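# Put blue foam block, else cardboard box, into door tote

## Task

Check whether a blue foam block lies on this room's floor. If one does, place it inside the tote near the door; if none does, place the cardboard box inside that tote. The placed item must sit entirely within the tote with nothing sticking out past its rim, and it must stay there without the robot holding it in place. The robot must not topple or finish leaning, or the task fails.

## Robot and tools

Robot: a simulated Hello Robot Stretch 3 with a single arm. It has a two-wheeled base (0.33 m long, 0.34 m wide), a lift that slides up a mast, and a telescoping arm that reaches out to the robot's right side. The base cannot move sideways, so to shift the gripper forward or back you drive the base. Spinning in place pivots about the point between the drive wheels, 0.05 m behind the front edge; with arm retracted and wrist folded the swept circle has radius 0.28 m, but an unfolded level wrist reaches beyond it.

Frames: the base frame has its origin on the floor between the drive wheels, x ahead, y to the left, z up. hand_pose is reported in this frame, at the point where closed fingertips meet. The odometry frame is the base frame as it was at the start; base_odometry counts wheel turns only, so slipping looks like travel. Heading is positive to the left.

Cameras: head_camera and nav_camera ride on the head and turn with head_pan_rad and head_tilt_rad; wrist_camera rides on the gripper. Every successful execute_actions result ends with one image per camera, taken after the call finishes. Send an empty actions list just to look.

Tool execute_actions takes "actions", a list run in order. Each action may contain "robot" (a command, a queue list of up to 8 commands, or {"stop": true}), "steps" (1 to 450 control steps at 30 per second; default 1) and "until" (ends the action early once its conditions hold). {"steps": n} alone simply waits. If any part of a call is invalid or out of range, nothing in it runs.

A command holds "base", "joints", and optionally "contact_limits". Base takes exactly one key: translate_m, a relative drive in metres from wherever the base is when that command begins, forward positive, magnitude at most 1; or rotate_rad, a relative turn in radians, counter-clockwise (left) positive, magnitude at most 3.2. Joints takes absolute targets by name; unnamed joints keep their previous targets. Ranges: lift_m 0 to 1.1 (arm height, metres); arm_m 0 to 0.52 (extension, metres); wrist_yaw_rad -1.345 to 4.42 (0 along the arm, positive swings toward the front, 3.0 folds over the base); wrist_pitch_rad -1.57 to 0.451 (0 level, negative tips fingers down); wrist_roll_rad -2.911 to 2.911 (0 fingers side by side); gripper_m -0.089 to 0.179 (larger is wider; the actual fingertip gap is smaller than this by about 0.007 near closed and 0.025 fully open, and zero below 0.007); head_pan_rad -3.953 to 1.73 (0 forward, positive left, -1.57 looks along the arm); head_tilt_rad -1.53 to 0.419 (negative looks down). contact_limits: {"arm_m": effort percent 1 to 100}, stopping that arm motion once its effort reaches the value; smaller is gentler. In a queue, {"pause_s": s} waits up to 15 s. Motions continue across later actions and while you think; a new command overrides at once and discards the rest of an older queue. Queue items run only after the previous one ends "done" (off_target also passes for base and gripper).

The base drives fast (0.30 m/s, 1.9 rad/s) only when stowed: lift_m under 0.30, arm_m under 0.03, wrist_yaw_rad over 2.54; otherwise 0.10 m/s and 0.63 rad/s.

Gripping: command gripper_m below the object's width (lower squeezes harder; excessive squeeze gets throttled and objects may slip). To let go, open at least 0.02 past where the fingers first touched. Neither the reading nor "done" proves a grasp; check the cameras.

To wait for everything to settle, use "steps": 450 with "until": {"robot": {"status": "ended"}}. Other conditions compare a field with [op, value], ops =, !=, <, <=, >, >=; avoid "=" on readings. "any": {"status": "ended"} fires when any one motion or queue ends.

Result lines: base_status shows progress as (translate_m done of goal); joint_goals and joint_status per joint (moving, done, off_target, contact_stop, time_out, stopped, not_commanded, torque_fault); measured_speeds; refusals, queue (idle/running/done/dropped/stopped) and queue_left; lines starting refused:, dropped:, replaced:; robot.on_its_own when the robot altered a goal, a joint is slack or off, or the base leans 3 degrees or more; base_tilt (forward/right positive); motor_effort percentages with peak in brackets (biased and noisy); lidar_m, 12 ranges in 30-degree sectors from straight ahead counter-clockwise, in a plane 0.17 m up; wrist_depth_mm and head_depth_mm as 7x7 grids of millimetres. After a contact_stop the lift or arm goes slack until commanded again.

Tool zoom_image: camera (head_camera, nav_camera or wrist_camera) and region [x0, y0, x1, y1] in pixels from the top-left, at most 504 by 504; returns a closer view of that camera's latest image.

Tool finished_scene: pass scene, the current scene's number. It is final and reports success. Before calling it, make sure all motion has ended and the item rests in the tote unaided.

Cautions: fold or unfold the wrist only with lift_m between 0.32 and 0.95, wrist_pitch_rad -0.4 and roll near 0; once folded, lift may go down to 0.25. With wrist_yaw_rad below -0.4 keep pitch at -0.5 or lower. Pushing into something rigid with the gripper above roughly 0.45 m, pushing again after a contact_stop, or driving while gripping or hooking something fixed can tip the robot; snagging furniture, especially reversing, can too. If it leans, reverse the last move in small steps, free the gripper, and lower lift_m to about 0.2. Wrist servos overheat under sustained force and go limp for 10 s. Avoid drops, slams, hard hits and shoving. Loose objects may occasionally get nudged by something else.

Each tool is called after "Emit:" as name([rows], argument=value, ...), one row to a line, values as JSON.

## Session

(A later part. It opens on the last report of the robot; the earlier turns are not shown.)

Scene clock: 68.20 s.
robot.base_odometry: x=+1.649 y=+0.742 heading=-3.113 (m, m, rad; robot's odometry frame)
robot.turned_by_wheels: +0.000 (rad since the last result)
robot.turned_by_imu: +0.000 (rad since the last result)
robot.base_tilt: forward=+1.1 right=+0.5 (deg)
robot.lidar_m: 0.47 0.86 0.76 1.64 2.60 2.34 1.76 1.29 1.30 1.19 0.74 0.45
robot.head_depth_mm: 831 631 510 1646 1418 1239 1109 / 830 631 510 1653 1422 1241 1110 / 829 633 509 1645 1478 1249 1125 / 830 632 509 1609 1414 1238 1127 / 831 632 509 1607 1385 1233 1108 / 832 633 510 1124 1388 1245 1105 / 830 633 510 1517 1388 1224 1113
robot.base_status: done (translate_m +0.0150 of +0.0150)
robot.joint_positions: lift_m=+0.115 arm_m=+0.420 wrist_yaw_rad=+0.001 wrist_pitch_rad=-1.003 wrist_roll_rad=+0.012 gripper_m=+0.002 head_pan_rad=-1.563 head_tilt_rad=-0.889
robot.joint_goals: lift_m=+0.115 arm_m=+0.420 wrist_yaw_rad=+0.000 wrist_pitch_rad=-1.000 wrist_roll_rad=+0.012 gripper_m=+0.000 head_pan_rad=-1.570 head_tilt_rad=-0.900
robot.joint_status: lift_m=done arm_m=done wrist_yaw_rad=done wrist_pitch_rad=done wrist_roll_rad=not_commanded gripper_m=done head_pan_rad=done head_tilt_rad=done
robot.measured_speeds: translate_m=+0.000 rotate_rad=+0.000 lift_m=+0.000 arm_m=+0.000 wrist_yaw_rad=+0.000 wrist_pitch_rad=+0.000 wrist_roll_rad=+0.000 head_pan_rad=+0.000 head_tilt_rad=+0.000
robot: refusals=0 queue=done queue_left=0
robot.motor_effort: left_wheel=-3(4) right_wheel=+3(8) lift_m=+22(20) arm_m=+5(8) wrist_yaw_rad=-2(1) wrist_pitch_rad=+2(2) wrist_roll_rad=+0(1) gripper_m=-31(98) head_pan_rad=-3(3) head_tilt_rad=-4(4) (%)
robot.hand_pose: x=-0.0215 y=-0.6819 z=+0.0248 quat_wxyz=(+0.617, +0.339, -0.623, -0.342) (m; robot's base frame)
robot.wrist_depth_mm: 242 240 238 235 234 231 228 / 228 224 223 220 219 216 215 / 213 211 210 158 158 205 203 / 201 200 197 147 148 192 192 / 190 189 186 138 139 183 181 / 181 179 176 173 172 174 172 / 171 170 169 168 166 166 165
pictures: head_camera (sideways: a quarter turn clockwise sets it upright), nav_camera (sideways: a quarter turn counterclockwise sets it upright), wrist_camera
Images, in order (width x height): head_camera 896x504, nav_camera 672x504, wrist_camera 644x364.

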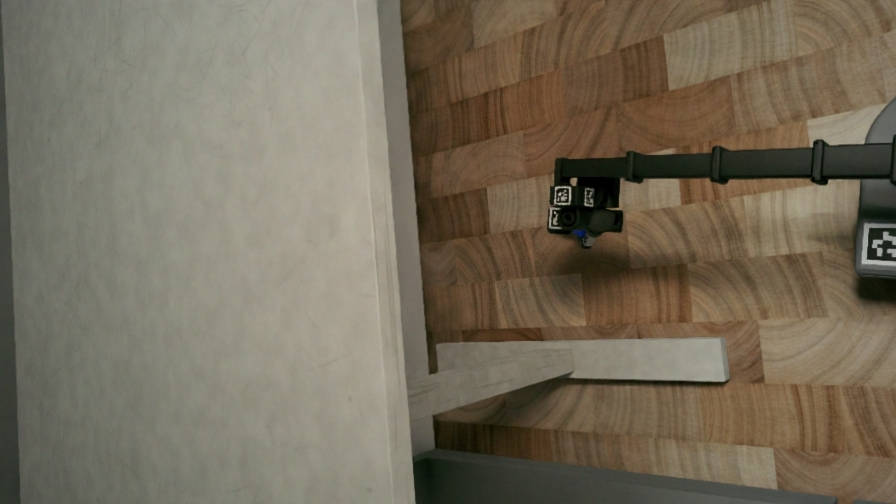

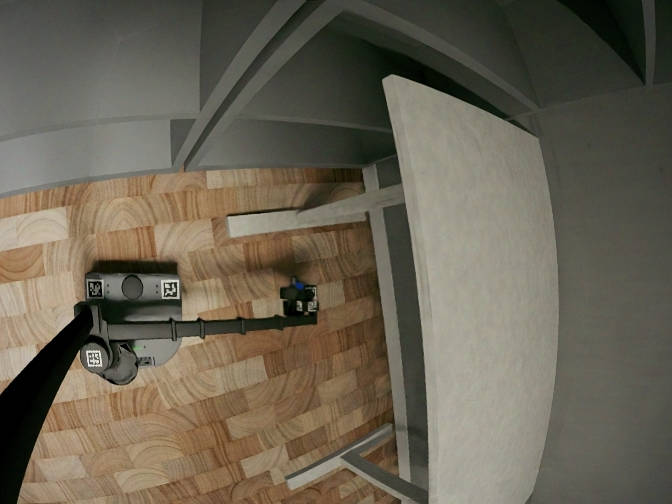

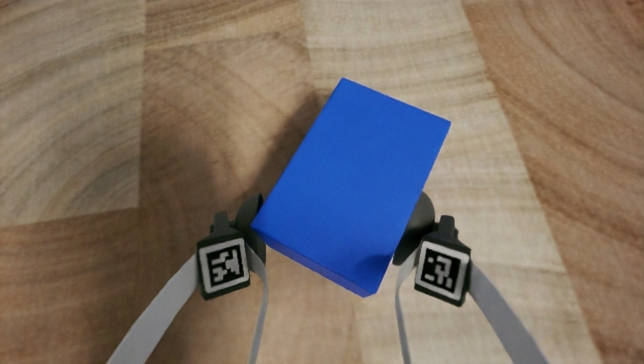

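Emit:
execute_actions([
  {"robot":[{"joints":{"lift_m":0.35,"arm_m":0.0,"wrist_pitch_rad":-0.4}},{"joints":{"wrist_yaw_rad":3.0}},{"joints":{"lift_m":0.28,"head_pan_rad":0,"head_tilt_rad":-0.5}}],"steps":450,"until":{"robot":{"status":"ended"}}},
])

Scene clock: 76.53 s.
robot.base_odometry: x=+1.649 y=+0.742 heading=-3.113 (m, m, rad; robot's odometry frame)
robot.turned_by_wheels: +0.000 (rad since the last result)
robot.turned_by_imu: -0.001 (rad since the last result)
robot.base_tilt: forward=+1.0 right=+0.5 (deg)
robot.lidar_m: 0.47 0.86 0.76 1.64 2.60 2.35 1.77 1.29 1.30 1.19 0.74 0.45
robot.head_depth_mm: 385 391 398 430 490 564 688 / 502 513 525 538 493 572 669 / 681 739 772 637 505 850 741 / 694 757 823 635 485 914 757 / 686 747 810 633 483 907 754 / 677 738 800 628 481 909 754 / 670 727 789 625 461 906 750
robot.base_status: done (translate_m +0.0150 of +0.0150)
robot.joint_positions: lift_m=+0.280 arm_m=+0.003 wrist_yaw_rad=+2.997 wrist_pitch_rad=-0.424 wrist_roll_rad=+0.011 gripper_m=+0.030 head_pan_rad=-0.007 head_tilt_rad=-0.507
robot.joint_goals: lift_m=+0.280 arm_m=+0.000 wrist_yaw_rad=+3.000 wrist_pitch_rad=-0.400 wrist_roll_rad=+0.011 gripper_m=+0.029 head_pan_rad=+0.000 head_tilt_rad=-0.500
robot.joint_status: lift_m=done arm_m=done wrist_yaw_rad=done wrist_pitch_rad=done wrist_roll_rad=not_commanded gripper_m=done head_pan_rad=done head_tilt_rad=done
robot.measured_speeds: translate_m=+0.000 rotate_rad=+0.000 lift_m=+0.000 arm_m=+0.000 wrist_yaw_rad=+0.000 wrist_pitch_rad=+0.000 wrist_roll_rad=+0.000 head_pan_rad=+0.000 head_tilt_rad=+0.000
robot: refusals=0 queue=done queue_left=0
robot.on_its_own: gripper_m is held at +0.029, not at your +0.000, by its stall guard, which is not easing now
robot.motor_effort: left_wheel=-2(2) right_wheel=+3(3) lift_m=+20(28) arm_m=-4(2) wrist_yaw_rad=+2(3) wrist_pitch_rad=+12(13) wrist_roll_rad=+0(0) gripper_m=-19(32) head_pan_rad=+4(43) head_tilt_rad=+4(22) (%)
robot.hand_pose: x=+0.0109 y=+0.0739 z=+0.2916 quat_wxyz=(+0.199, +0.704, +0.098, +0.675) (m; robot's base frame)
robot.wrist_depth_mm: - - - - 733 755 757 / - - - - 792 827 768 / 842 838 838 160 160 664 677 / 665 669 687 148 151 557 534 / 551 554 - 139 140 526 446 / 478 504 - 134 450 472 418 / - - - - 410 403 396
pictures: head_camera (sideways: a quarter turn clockwise sets it upright), nav_camera (sideways: a quarter turn counterclockwise sets it upright), wrist_camera
Images, in order (width x height): head_camera 896x504, nav_camera 672x504, wrist_camera 644x364.

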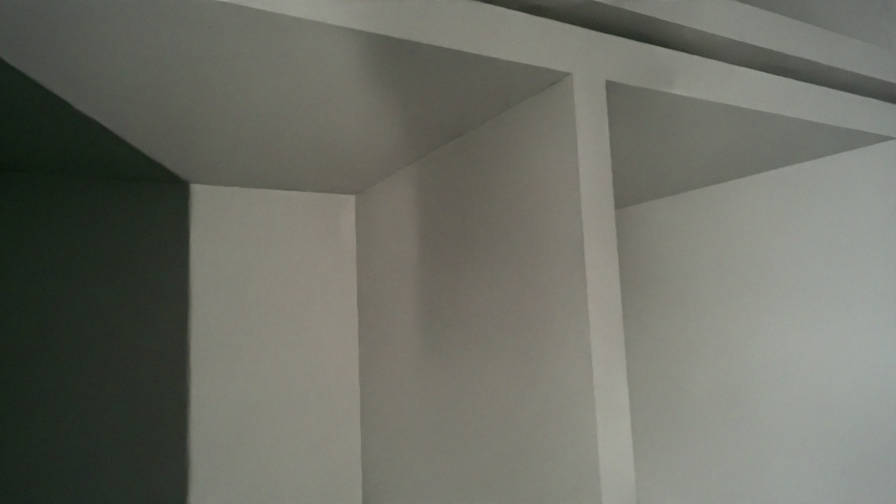

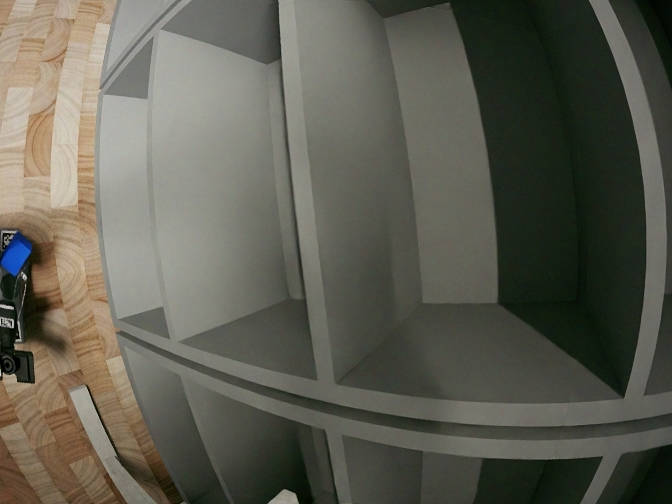

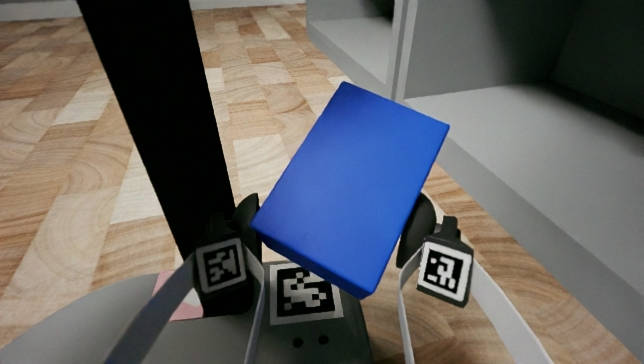

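Emit:
execute_actions([
  {"robot":[{"base":{"rotate_rad":1.72}},{"base":{"translate_m":1.0}},{"base":{"translate_m":1.0}},{"base":{"translate_m":0.2}}],"steps":450,"until":{"robot":{"status":"ended"}}},
])

Scene clock: 92.60 s.
robot.base_odometry: x=+2.037 y=-1.424 heading=-1.393 (m, m, rad; robot's odometry frame)
robot.turned_by_wheels: +1.720 (rad since the last result)
robot.turned_by_imu: +1.746 (rad since the last result)
robot.base_tilt: forward=+1.2 right=+0.6 (deg)
robot.lidar_m: 0.38 0.39 0.53 1.38 1.82 2.52 1.51 0.70 0.83 1.42 0.54 0.39
robot.head_depth_mm: 282 299 328 364 410 467 543 / 283 300 329 365 411 470 548 / 284 300 330 367 414 472 550 / 283 301 331 369 415 475 554 / 284 302 333 370 417 477 557 / 285 304 334 372 419 480 561 / 286 305 335 373 421 482 563
robot.base_status: moving (translate_m +0.2000 of +0.2000)
robot.joint_positions: lift_m=+0.280 arm_m=+0.003 wrist_yaw_rad=+2.998 wrist_pitch_rad=-0.424 wrist_roll_rad=+0.011 gripper_m=+0.030 head_pan_rad=-0.007 head_tilt_rad=-0.506
robot.joint_goals: lift_m=+0.280 arm_m=+0.000 wrist_yaw_rad=+3.000 wrist_pitch_rad=-0.400 wrist_roll_rad=+0.011 gripper_m=+0.029 head_pan_rad=+0.000 head_tilt_rad=-0.500
robot.joint_status: lift_m=done arm_m=done wrist_yaw_rad=done wrist_pitch_rad=done wrist_roll_rad=not_commanded gripper_m=done head_pan_rad=done head_tilt_rad=done
robot.measured_speeds: translate_m=+0.000 rotate_rad=+0.000 lift_m=+0.000 arm_m=+0.000 wrist_yaw_rad=+0.000 wrist_pitch_rad=+0.000 wrist_roll_rad=+0.000 head_pan_rad=+0.000 head_tilt_rad=+0.000
robot: refusals=0 queue=running queue_left=0
robot.on_its_own: gripper_m is held at +0.029, not at your +0.000, by its stall guard, which is not easing now
robot.motor_effort: left_wheel=-2(9) right_wheel=+3(13) lift_m=+21(21) arm_m=-4(4) wrist_yaw_rad=+1(2) wrist_pitch_rad=+12(12) wrist_roll_rad=+1(0) gripper_m=-19(20) head_pan_rad=+3(4) head_tilt_rad=+3(3) (%)
robot.hand_pose: x=+0.0107 y=+0.0739 z=+0.2916 quat_wxyz=(+0.199, +0.704, +0.098, +0.675) (m; robot's base frame)
robot.wrist_depth_mm: - - - - 872 531 381 / - - - - 900 543 386 / 835 838 827 160 160 544 395 / 664 665 699 148 150 555 401 / 549 546 - 139 140 534 403 / 476 500 - 134 450 470 399 / - - - - 410 411 388
pictures: head_camera (sideways: a quarter turn clockwise sets it upright), nav_camera (sideways: a quarter turn counterclockwise sets it upright), wrist_camera
Images, in order (width x height): head_camera 896x504, nav_camera 672x504, wrist_camera 644x364.

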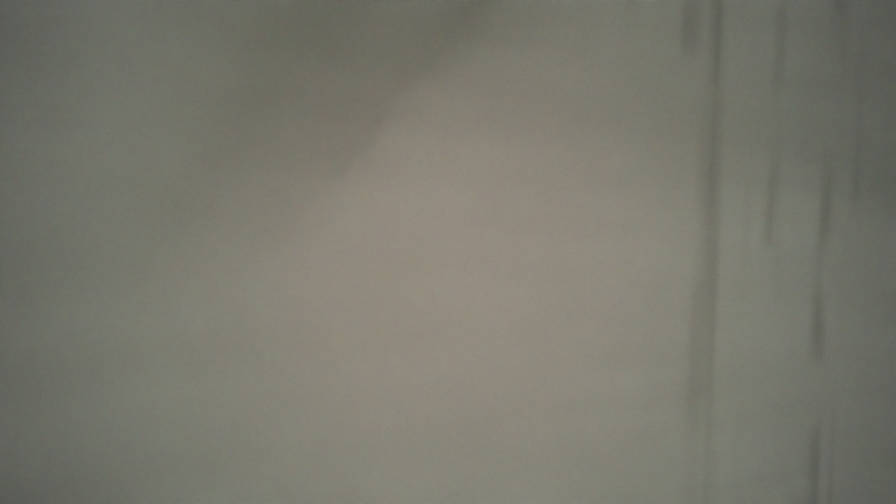

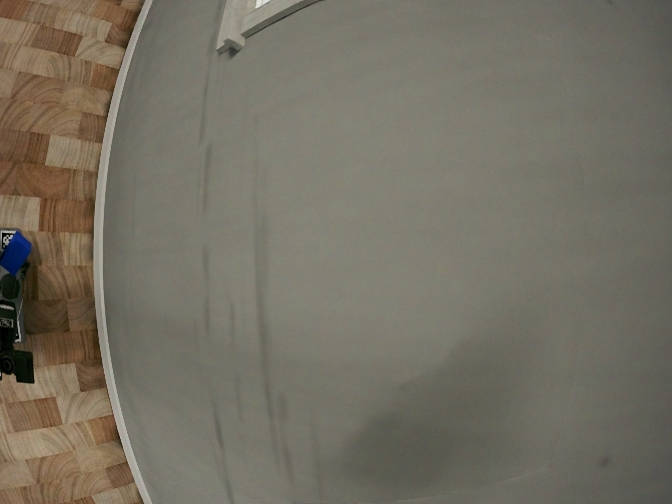

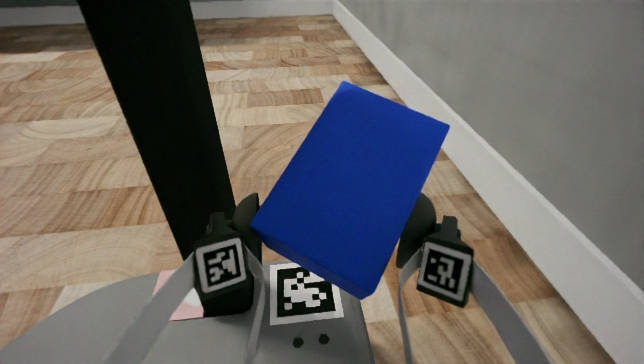

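Emit:
execute_actions([
  {"robot":[{"base":{"rotate_rad":-1.62}},{"base":{"translate_m":1.0}},{"base":{"translate_m":1.0}}],"steps":450,"until":{"robot":{"status":"ended"}}},
])

Scene clock: 105.30 s.
robot.base_odometry: x=+0.053 y=-1.680 heading=-3.013 (m, m, rad; robot's odometry frame)
robot.turned_by_wheels: -1.620 (rad since the last result)
robot.turned_by_imu: -1.638 (rad since the last result)
robot.base_tilt: forward=+1.1 right=+0.3 (deg)
robot.lidar_m: 0.55 0.56 0.49 0.48 0.49 0.64 1.60 1.28 1.59 2.79 0.84 0.59
robot.head_depth_mm: 430 469 517 575 647 741 863 / 429 469 515 573 646 740 864 / 429 468 514 572 645 737 859 / 428 467 514 570 643 735 861 / 428 467 513 571 642 736 856 / 427 466 512 570 641 733 853 / 426 464 511 568 639 731 850
robot.base_status: done (translate_m +1.0000 of +1.0000)
robot.joint_positions: lift_m=+0.280 arm_m=+0.003 wrist_yaw_rad=+2.998 wrist_pitch_rad=-0.423 wrist_roll_rad=+0.011 gripper_m=+0.030 head_pan_rad=-0.007 head_tilt_rad=-0.505
robot.joint_goals: lift_m=+0.280 arm_m=+0.000 wrist_yaw_rad=+3.000 wrist_pitch_rad=-0.400 wrist_roll_rad=+0.011 gripper_m=+0.029 head_pan_rad=+0.000 head_tilt_rad=-0.500
robot.joint_status: lift_m=done arm_m=done wrist_yaw_rad=done wrist_pitch_rad=done wrist_roll_rad=not_commanded gripper_m=done head_pan_rad=done head_tilt_rad=done
robot.measured_speeds: translate_m=+0.000 rotate_rad=+0.000 lift_m=+0.000 arm_m=+0.000 wrist_yaw_rad=+0.000 wrist_pitch_rad=+0.000 wrist_roll_rad=+0.000 head_pan_rad=+0.000 head_tilt_rad=+0.000
robot: refusals=0 queue=done queue_left=0
robot.on_its_own: gripper_m is held at +0.029, not at your +0.000, by its stall guard, which is not easing now
robot.motor_effort: left_wheel=+2(9) right_wheel=-1(9) lift_m=+22(21) arm_m=-4(5) wrist_yaw_rad=+1(1) wrist_pitch_rad=+12(12) wrist_roll_rad=+0(1) gripper_m=-21(19) head_pan_rad=+4(3) head_tilt_rad=+3(1) (%)
robot.hand_pose: x=+0.0107 y=+0.0739 z=+0.2916 quat_wxyz=(+0.199, +0.704, +0.098, +0.675) (m; robot's base frame)
robot.wrist_depth_mm: 422 - 463 479 517 553 542 / 457 - 505 515 570 604 545 / 500 518 555 161 161 664 552 / 553 584 607 148 150 655 555 / 555 553 - 139 140 544 525 / 472 501 - 134 447 460 469 / - - - - 396 407 405
pictures: head_camera (sideways: a quarter turn clockwise sets it upright), nav_camera (sideways: a quarter turn counterclockwise sets it upright), wrist_camera
Images, in order (width x height): head_camera 896x504, nav_camera 672x504, wrist_camera 644x364.

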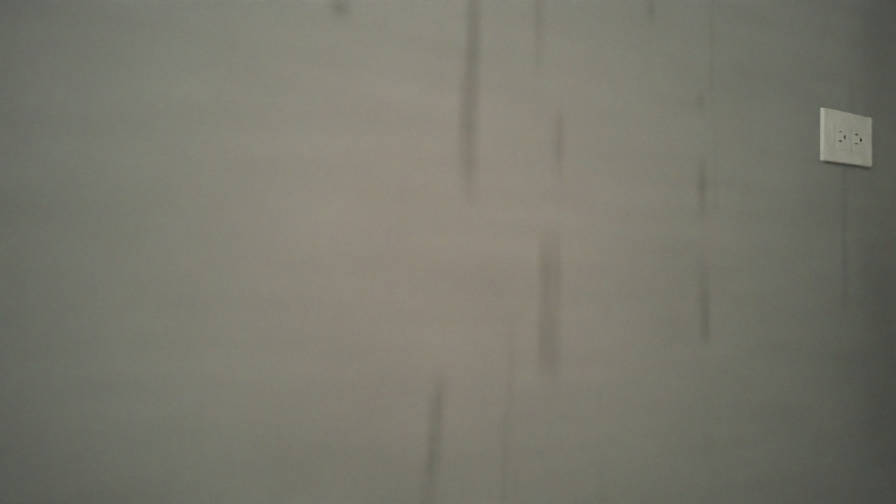

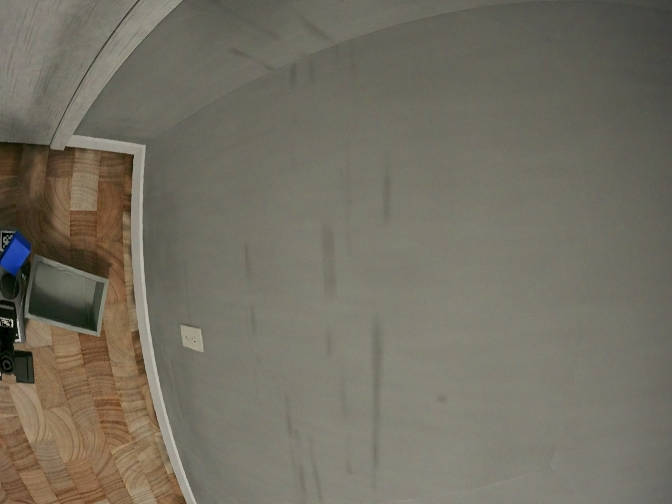

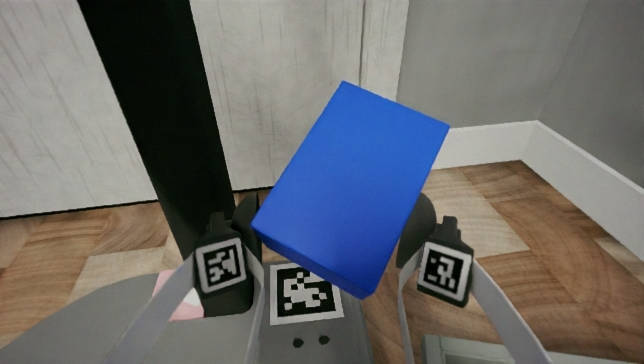

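Emit:
execute_actions([
  {"robot":[{"base":{"translate_m":-0.3},"joints":{"head_pan_rad":-1.57,"head_tilt_rad":-1.0}},{"base":{"rotate_rad":1.57}},{"joints":{"lift_m":0.45}},{"joints":{"wrist_yaw_rad":0.0}}],"steps":450,"until":{"robot":{"status":"ended"}}},
])

Scene clock: 115.53 s.
robot.base_odometry: x=+0.351 y=-1.641 heading=-1.443 (m, m, rad; robot's odometry frame)
robot.turned_by_wheels: +1.570 (rad since the last result)
robot.turned_by_imu: +1.589 (rad since the last result)
robot.base_tilt: forward=+1.0 right=+0.6 (deg)
robot.lidar_m: 0.46 0.47 0.65 1.54 1.06 1.19 2.83 1.29 0.90 0.85 0.68 0.49
robot.head_depth_mm: 772 918 1126 1443 1343 1203 1092 / 773 915 1131 1443 1349 1228 - / 771 915 1127 1446 1284 1245 - / 771 915 1131 1442 1299 1209 - / 771 916 1131 1446 1349 1211 1093 / 773 917 1131 1449 1354 1210 1097 / 772 917 1128 1349 1296 1193 1097
robot.base_status: done (rotate_rad +1.5699 of +1.5700)
robot.joint_positions: lift_m=+0.450 arm_m=+0.003 wrist_yaw_rad=+0.003 wrist_pitch_rad=-0.423 wrist_roll_rad=+0.011 gripper_m=+0.030 head_pan_rad=-1.563 head_tilt_rad=-0.988
robot.joint_goals: lift_m=+0.450 arm_m=+0.000 wrist_yaw_rad=+0.000 wrist_pitch_rad=-0.400 wrist_roll_rad=+0.011 gripper_m=+0.029 head_pan_rad=-1.570 head_tilt_rad=-1.000
robot.joint_status: lift_m=done arm_m=done wrist_yaw_rad=done wrist_pitch_rad=done wrist_roll_rad=not_commanded gripper_m=done head_pan_rad=done head_tilt_rad=done
robot.measured_speeds: translate_m=+0.000 rotate_rad=+0.000 lift_m=+0.000 arm_m=+0.000 wrist_yaw_rad=+0.000 wrist_pitch_rad=+0.000 wrist_roll_rad=+0.000 head_pan_rad=+0.000 head_tilt_rad=+0.000
robot: refusals=0 queue=done queue_left=0
robot.on_its_own: gripper_m is held at +0.029, not at your +0.000, by its stall guard, which is not easing now
robot.motor_effort: left_wheel=-3(8) right_wheel=+3(12) lift_m=+26(28) arm_m=-5(5) wrist_yaw_rad=-4(5) wrist_pitch_rad=+12(12) wrist_roll_rad=+0(0) gripper_m=-19(19) head_pan_rad=-4(43) head_tilt_rad=-4(27) (%)
robot.hand_pose: x=-0.0209 y=-0.3712 z=+0.4613 quat_wxyz=(+0.688, +0.149, -0.695, -0.149) (m; robot's base frame)
robot.wrist_depth_mm: 538 536 554 551 559 560 563 / 591 589 597 585 606 606 621 / 624 648 656 161 160 679 691 / 646 733 736 148 150 756 772 / 620 762 744 139 140 764 772 / 605 665 634 554 619 664 659 / 566 582 565 578 570 573 579
pictures: head_camera (sideways: a quarter turn clockwise sets it upright), nav_camera (sideways: a quarter turn counterclockwise sets it upright), wrist_camera
Images, in order (width x height): head_camera 896x504, nav_camera 672x504, wrist_camera 644x364.

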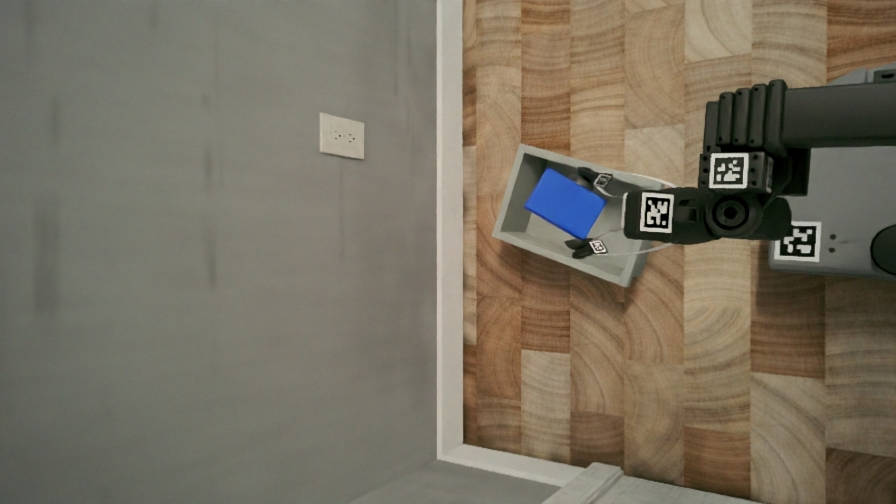

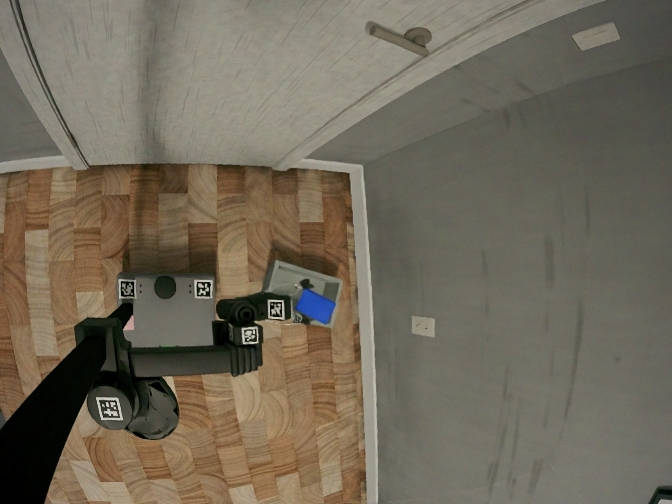

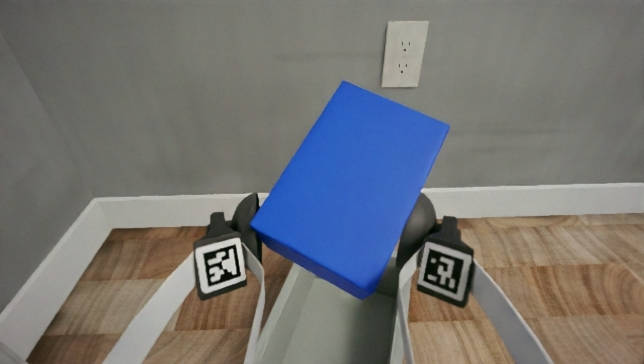

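Emit:
execute_actions([
  {"robot":[{"joints":{"arm_m":0.22,"wrist_pitch_rad":-0.8}},{"joints":{"lift_m":0.2}}],"steps":450,"until":{"robot":{"status":"ended"}}},
])

Scene clock: 121.50 s.
robot.base_odometry: x=+0.351 y=-1.641 heading=-1.443 (m, m, rad; robot's odometry frame)
robot.turned_by_wheels: +0.000 (rad since the last result)
robot.turned_by_imu: +0.000 (rad since the last result)
robot.base_tilt: forward=+1.1 right=+0.5 (deg)
robot.lidar_m: 0.46 0.47 0.65 1.53 1.06 1.19 2.83 1.29 0.90 0.58 0.68 0.49
robot.head_depth_mm: 770 915 1130 1440 1352 1211 1092 / 769 916 1126 1445 1344 1206 1126 / 770 913 1131 1443 1328 1186 - / 771 914 1137 1446 1326 1210 - / 769 915 1134 1446 1354 1209 1093 / 772 917 1129 1443 1352 1208 1096 / 772 917 1132 1349 1299 1196 1098
robot.base_status: done (rotate_rad +1.5699 of +1.5700)
robot.joint_positions: lift_m=+0.200 arm_m=+0.220 wrist_yaw_rad=+0.001 wrist_pitch_rad=-0.809 wrist_roll_rad=+0.011 gripper_m=+0.030 head_pan_rad=-1.563 head_tilt_rad=-0.988
robot.joint_goals: lift_m=+0.200 arm_m=+0.220 wrist_yaw_rad=+0.000 wrist_pitch_rad=-0.800 wrist_roll_rad=+0.011 gripper_m=+0.029 head_pan_rad=-1.570 head_tilt_rad=-1.000
robot.joint_status: lift_m=done arm_m=done wrist_yaw_rad=done wrist_pitch_rad=done wrist_roll_rad=not_commanded gripper_m=done head_pan_rad=done head_tilt_rad=done
robot.measured_speeds: translate_m=+0.000 rotate_rad=+0.000 lift_m=+0.000 arm_m=+0.000 wrist_yaw_rad=+0.000 wrist_pitch_rad=+0.000 wrist_roll_rad=+0.000 head_pan_rad=+0.000 head_tilt_rad=+0.000
robot: refusals=0 queue=done queue_left=0
robot.on_its_own: gripper_m is held at +0.029, not at your +0.000, by its stall guard, which is not easing now
robot.motor_effort: left_wheel=-2(3) right_wheel=+4(4) lift_m=+20(28) arm_m=+5(3) wrist_yaw_rad=-3(4) wrist_pitch_rad=+5(12) wrist_roll_rad=+0(1) gripper_m=-20(19) head_pan_rad=-4(4) head_tilt_rad=-4(4) (%)
robot.hand_pose: x=-0.0214 y=-0.5240 z=+0.1368 quat_wxyz=(+0.647, +0.277, -0.653, -0.280) (m; robot's base frame)
robot.wrist_depth_mm: 397 403 409 405 418 427 427 / 418 418 411 255 248 399 397 / 373 373 258 161 160 251 358 / 340 335 217 148 150 211 327 / 310 309 180 138 140 189 299 / 285 278 271 269 267 165 276 / 264 182 250 257 252 179 257
pictures: head_camera (sideways: a quarter turn clockwise sets it upright), nav_camera (sideways: a quarter turn counterclockwise sets it upright), wrist_camera
Images, in order (width x height): head_camera 896x504, nav_camera 672x504, wrist_camera 644x364.

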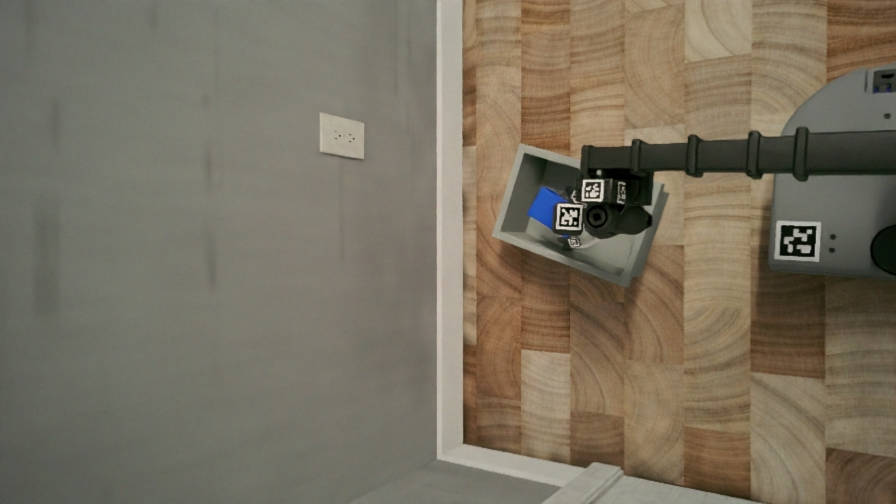

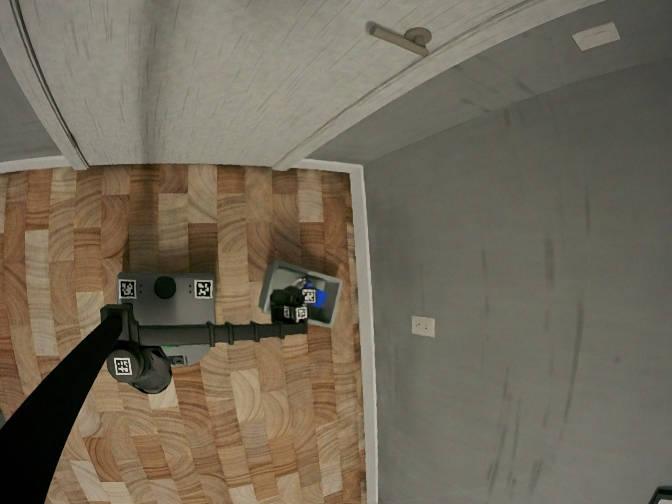

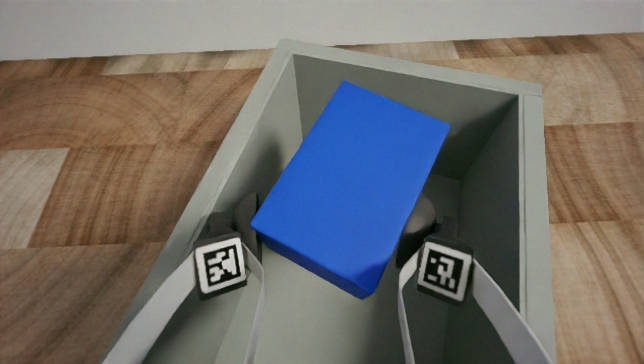

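Emit:
execute_actions([
  {"robot":[{"joints":{"lift_m":0.15}},{"joints":{"gripper_m":0.09}},{"joints":{"lift_m":0.4}}],"steps":450,"until":{"robot":{"status":"ended"}}},
])

Scene clock: 127.07 s.
robot.base_odometry: x=+0.351 y=-1.641 heading=-1.443 (m, m, rad; robot's odometry frame)
robot.turned_by_wheels: +0.000 (rad since the last result)
robot.turned_by_imu: +0.000 (rad since the last result)
robot.base_tilt: forward=+1.2 right=+0.5 (deg)
robot.lidar_m: 0.46 0.47 0.65 1.53 1.06 1.19 2.84 1.30 0.90 0.85 0.68 0.49
robot.head_depth_mm: 772 916 1128 1446 1350 1209 1095 / 770 915 1129 1442 1351 1205 - / 770 912 1132 1443 - 1202 - / 771 917 1126 1448 1308 1209 - / 771 914 1134 1441 1351 1211 1095 / 771 916 1132 1442 1350 1209 1094 / 773 919 1132 1351 1295 1195 1096
robot.base_status: done (rotate_rad +1.5699 of +1.5700)
robot.joint_positions: lift_m=+0.400 arm_m=+0.220 wrist_yaw_rad=+0.001 wrist_pitch_rad=-0.809 wrist_roll_rad=+0.011 gripper_m=+0.090 head_pan_rad=-1.563 head_tilt_rad=-0.988
robot.joint_goals: lift_m=+0.400 arm_m=+0.220 wrist_yaw_rad=+0.000 wrist_pitch_rad=-0.800 wrist_roll_rad=+0.011 gripper_m=+0.090 head_pan_rad=-1.570 head_tilt_rad=-1.000
robot.joint_status: lift_m=done arm_m=done wrist_yaw_rad=done wrist_pitch_rad=done wrist_roll_rad=not_commanded gripper_m=done head_pan_rad=done head_tilt_rad=done
robot.measured_speeds: translate_m=+0.000 rotate_rad=+0.000 lift_m=+0.000 arm_m=+0.000 wrist_yaw_rad=+0.000 wrist_pitch_rad=+0.000 wrist_roll_rad=+0.000 head_pan_rad=+0.000 head_tilt_rad=+0.000
robot: refusals=0 queue=done queue_left=0
robot.motor_effort: left_wheel=-2(3) right_wheel=+4(3) lift_m=+26(26) arm_m=+5(5) wrist_yaw_rad=-2(2) wrist_pitch_rad=+5(5) wrist_roll_rad=+0(0) gripper_m=-1(74) head_pan_rad=-4(4) head_tilt_rad=-3(3) (%)
robot.hand_pose: x=-0.0214 y=-0.5239 z=+0.3365 quat_wxyz=(+0.647, +0.277, -0.653, -0.280) (m; robot's base frame)
robot.wrist_depth_mm: 415 416 422 429 431 441 444 / 482 484 493 504 509 513 529 / 549 570 574 586 587 587 595 / 569 571 563 538 559 552 543 / 526 517 525 491 480 506 501 / 481 480 461 470 460 464 457 / 445 440 432 420 427 434 430
pictures: head_camera (sideways: a quarter turn clockwise sets it upright), nav_camera (sideways: a quarter turn counterclockwise sets it upright), wrist_camera
Images, in order (width x height): head_camera 896x504, nav_camera 672x504, wrist_camera 644x364.

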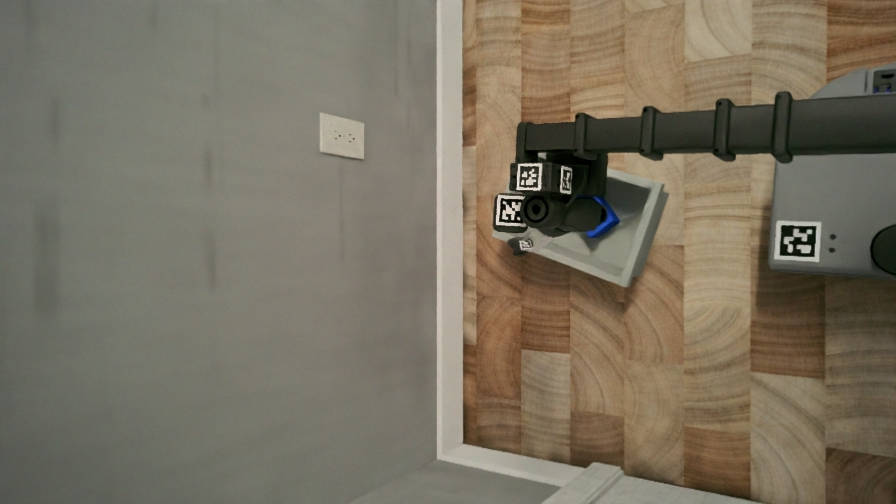

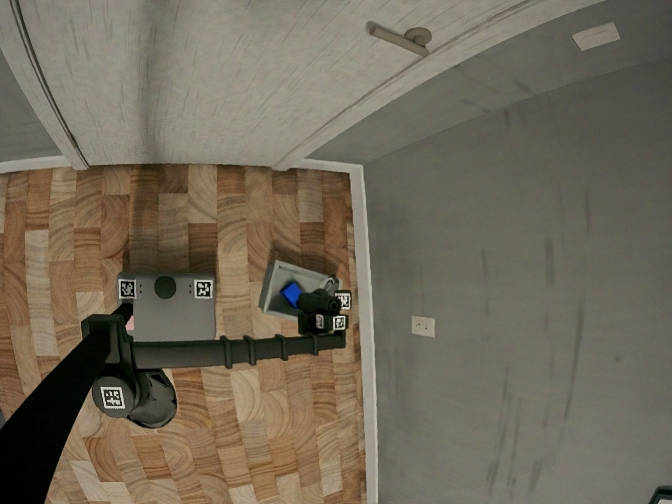

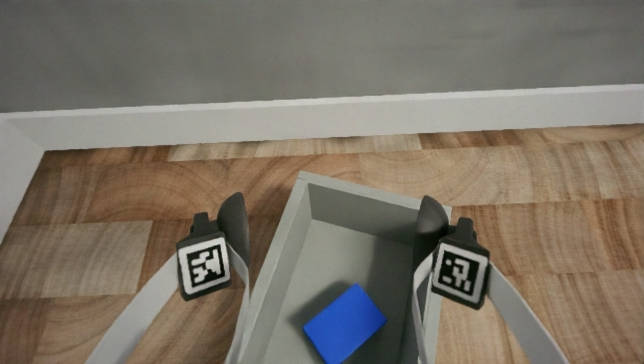

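Emit:
finished_scene(scene=1)

The scene is finished: the task was done.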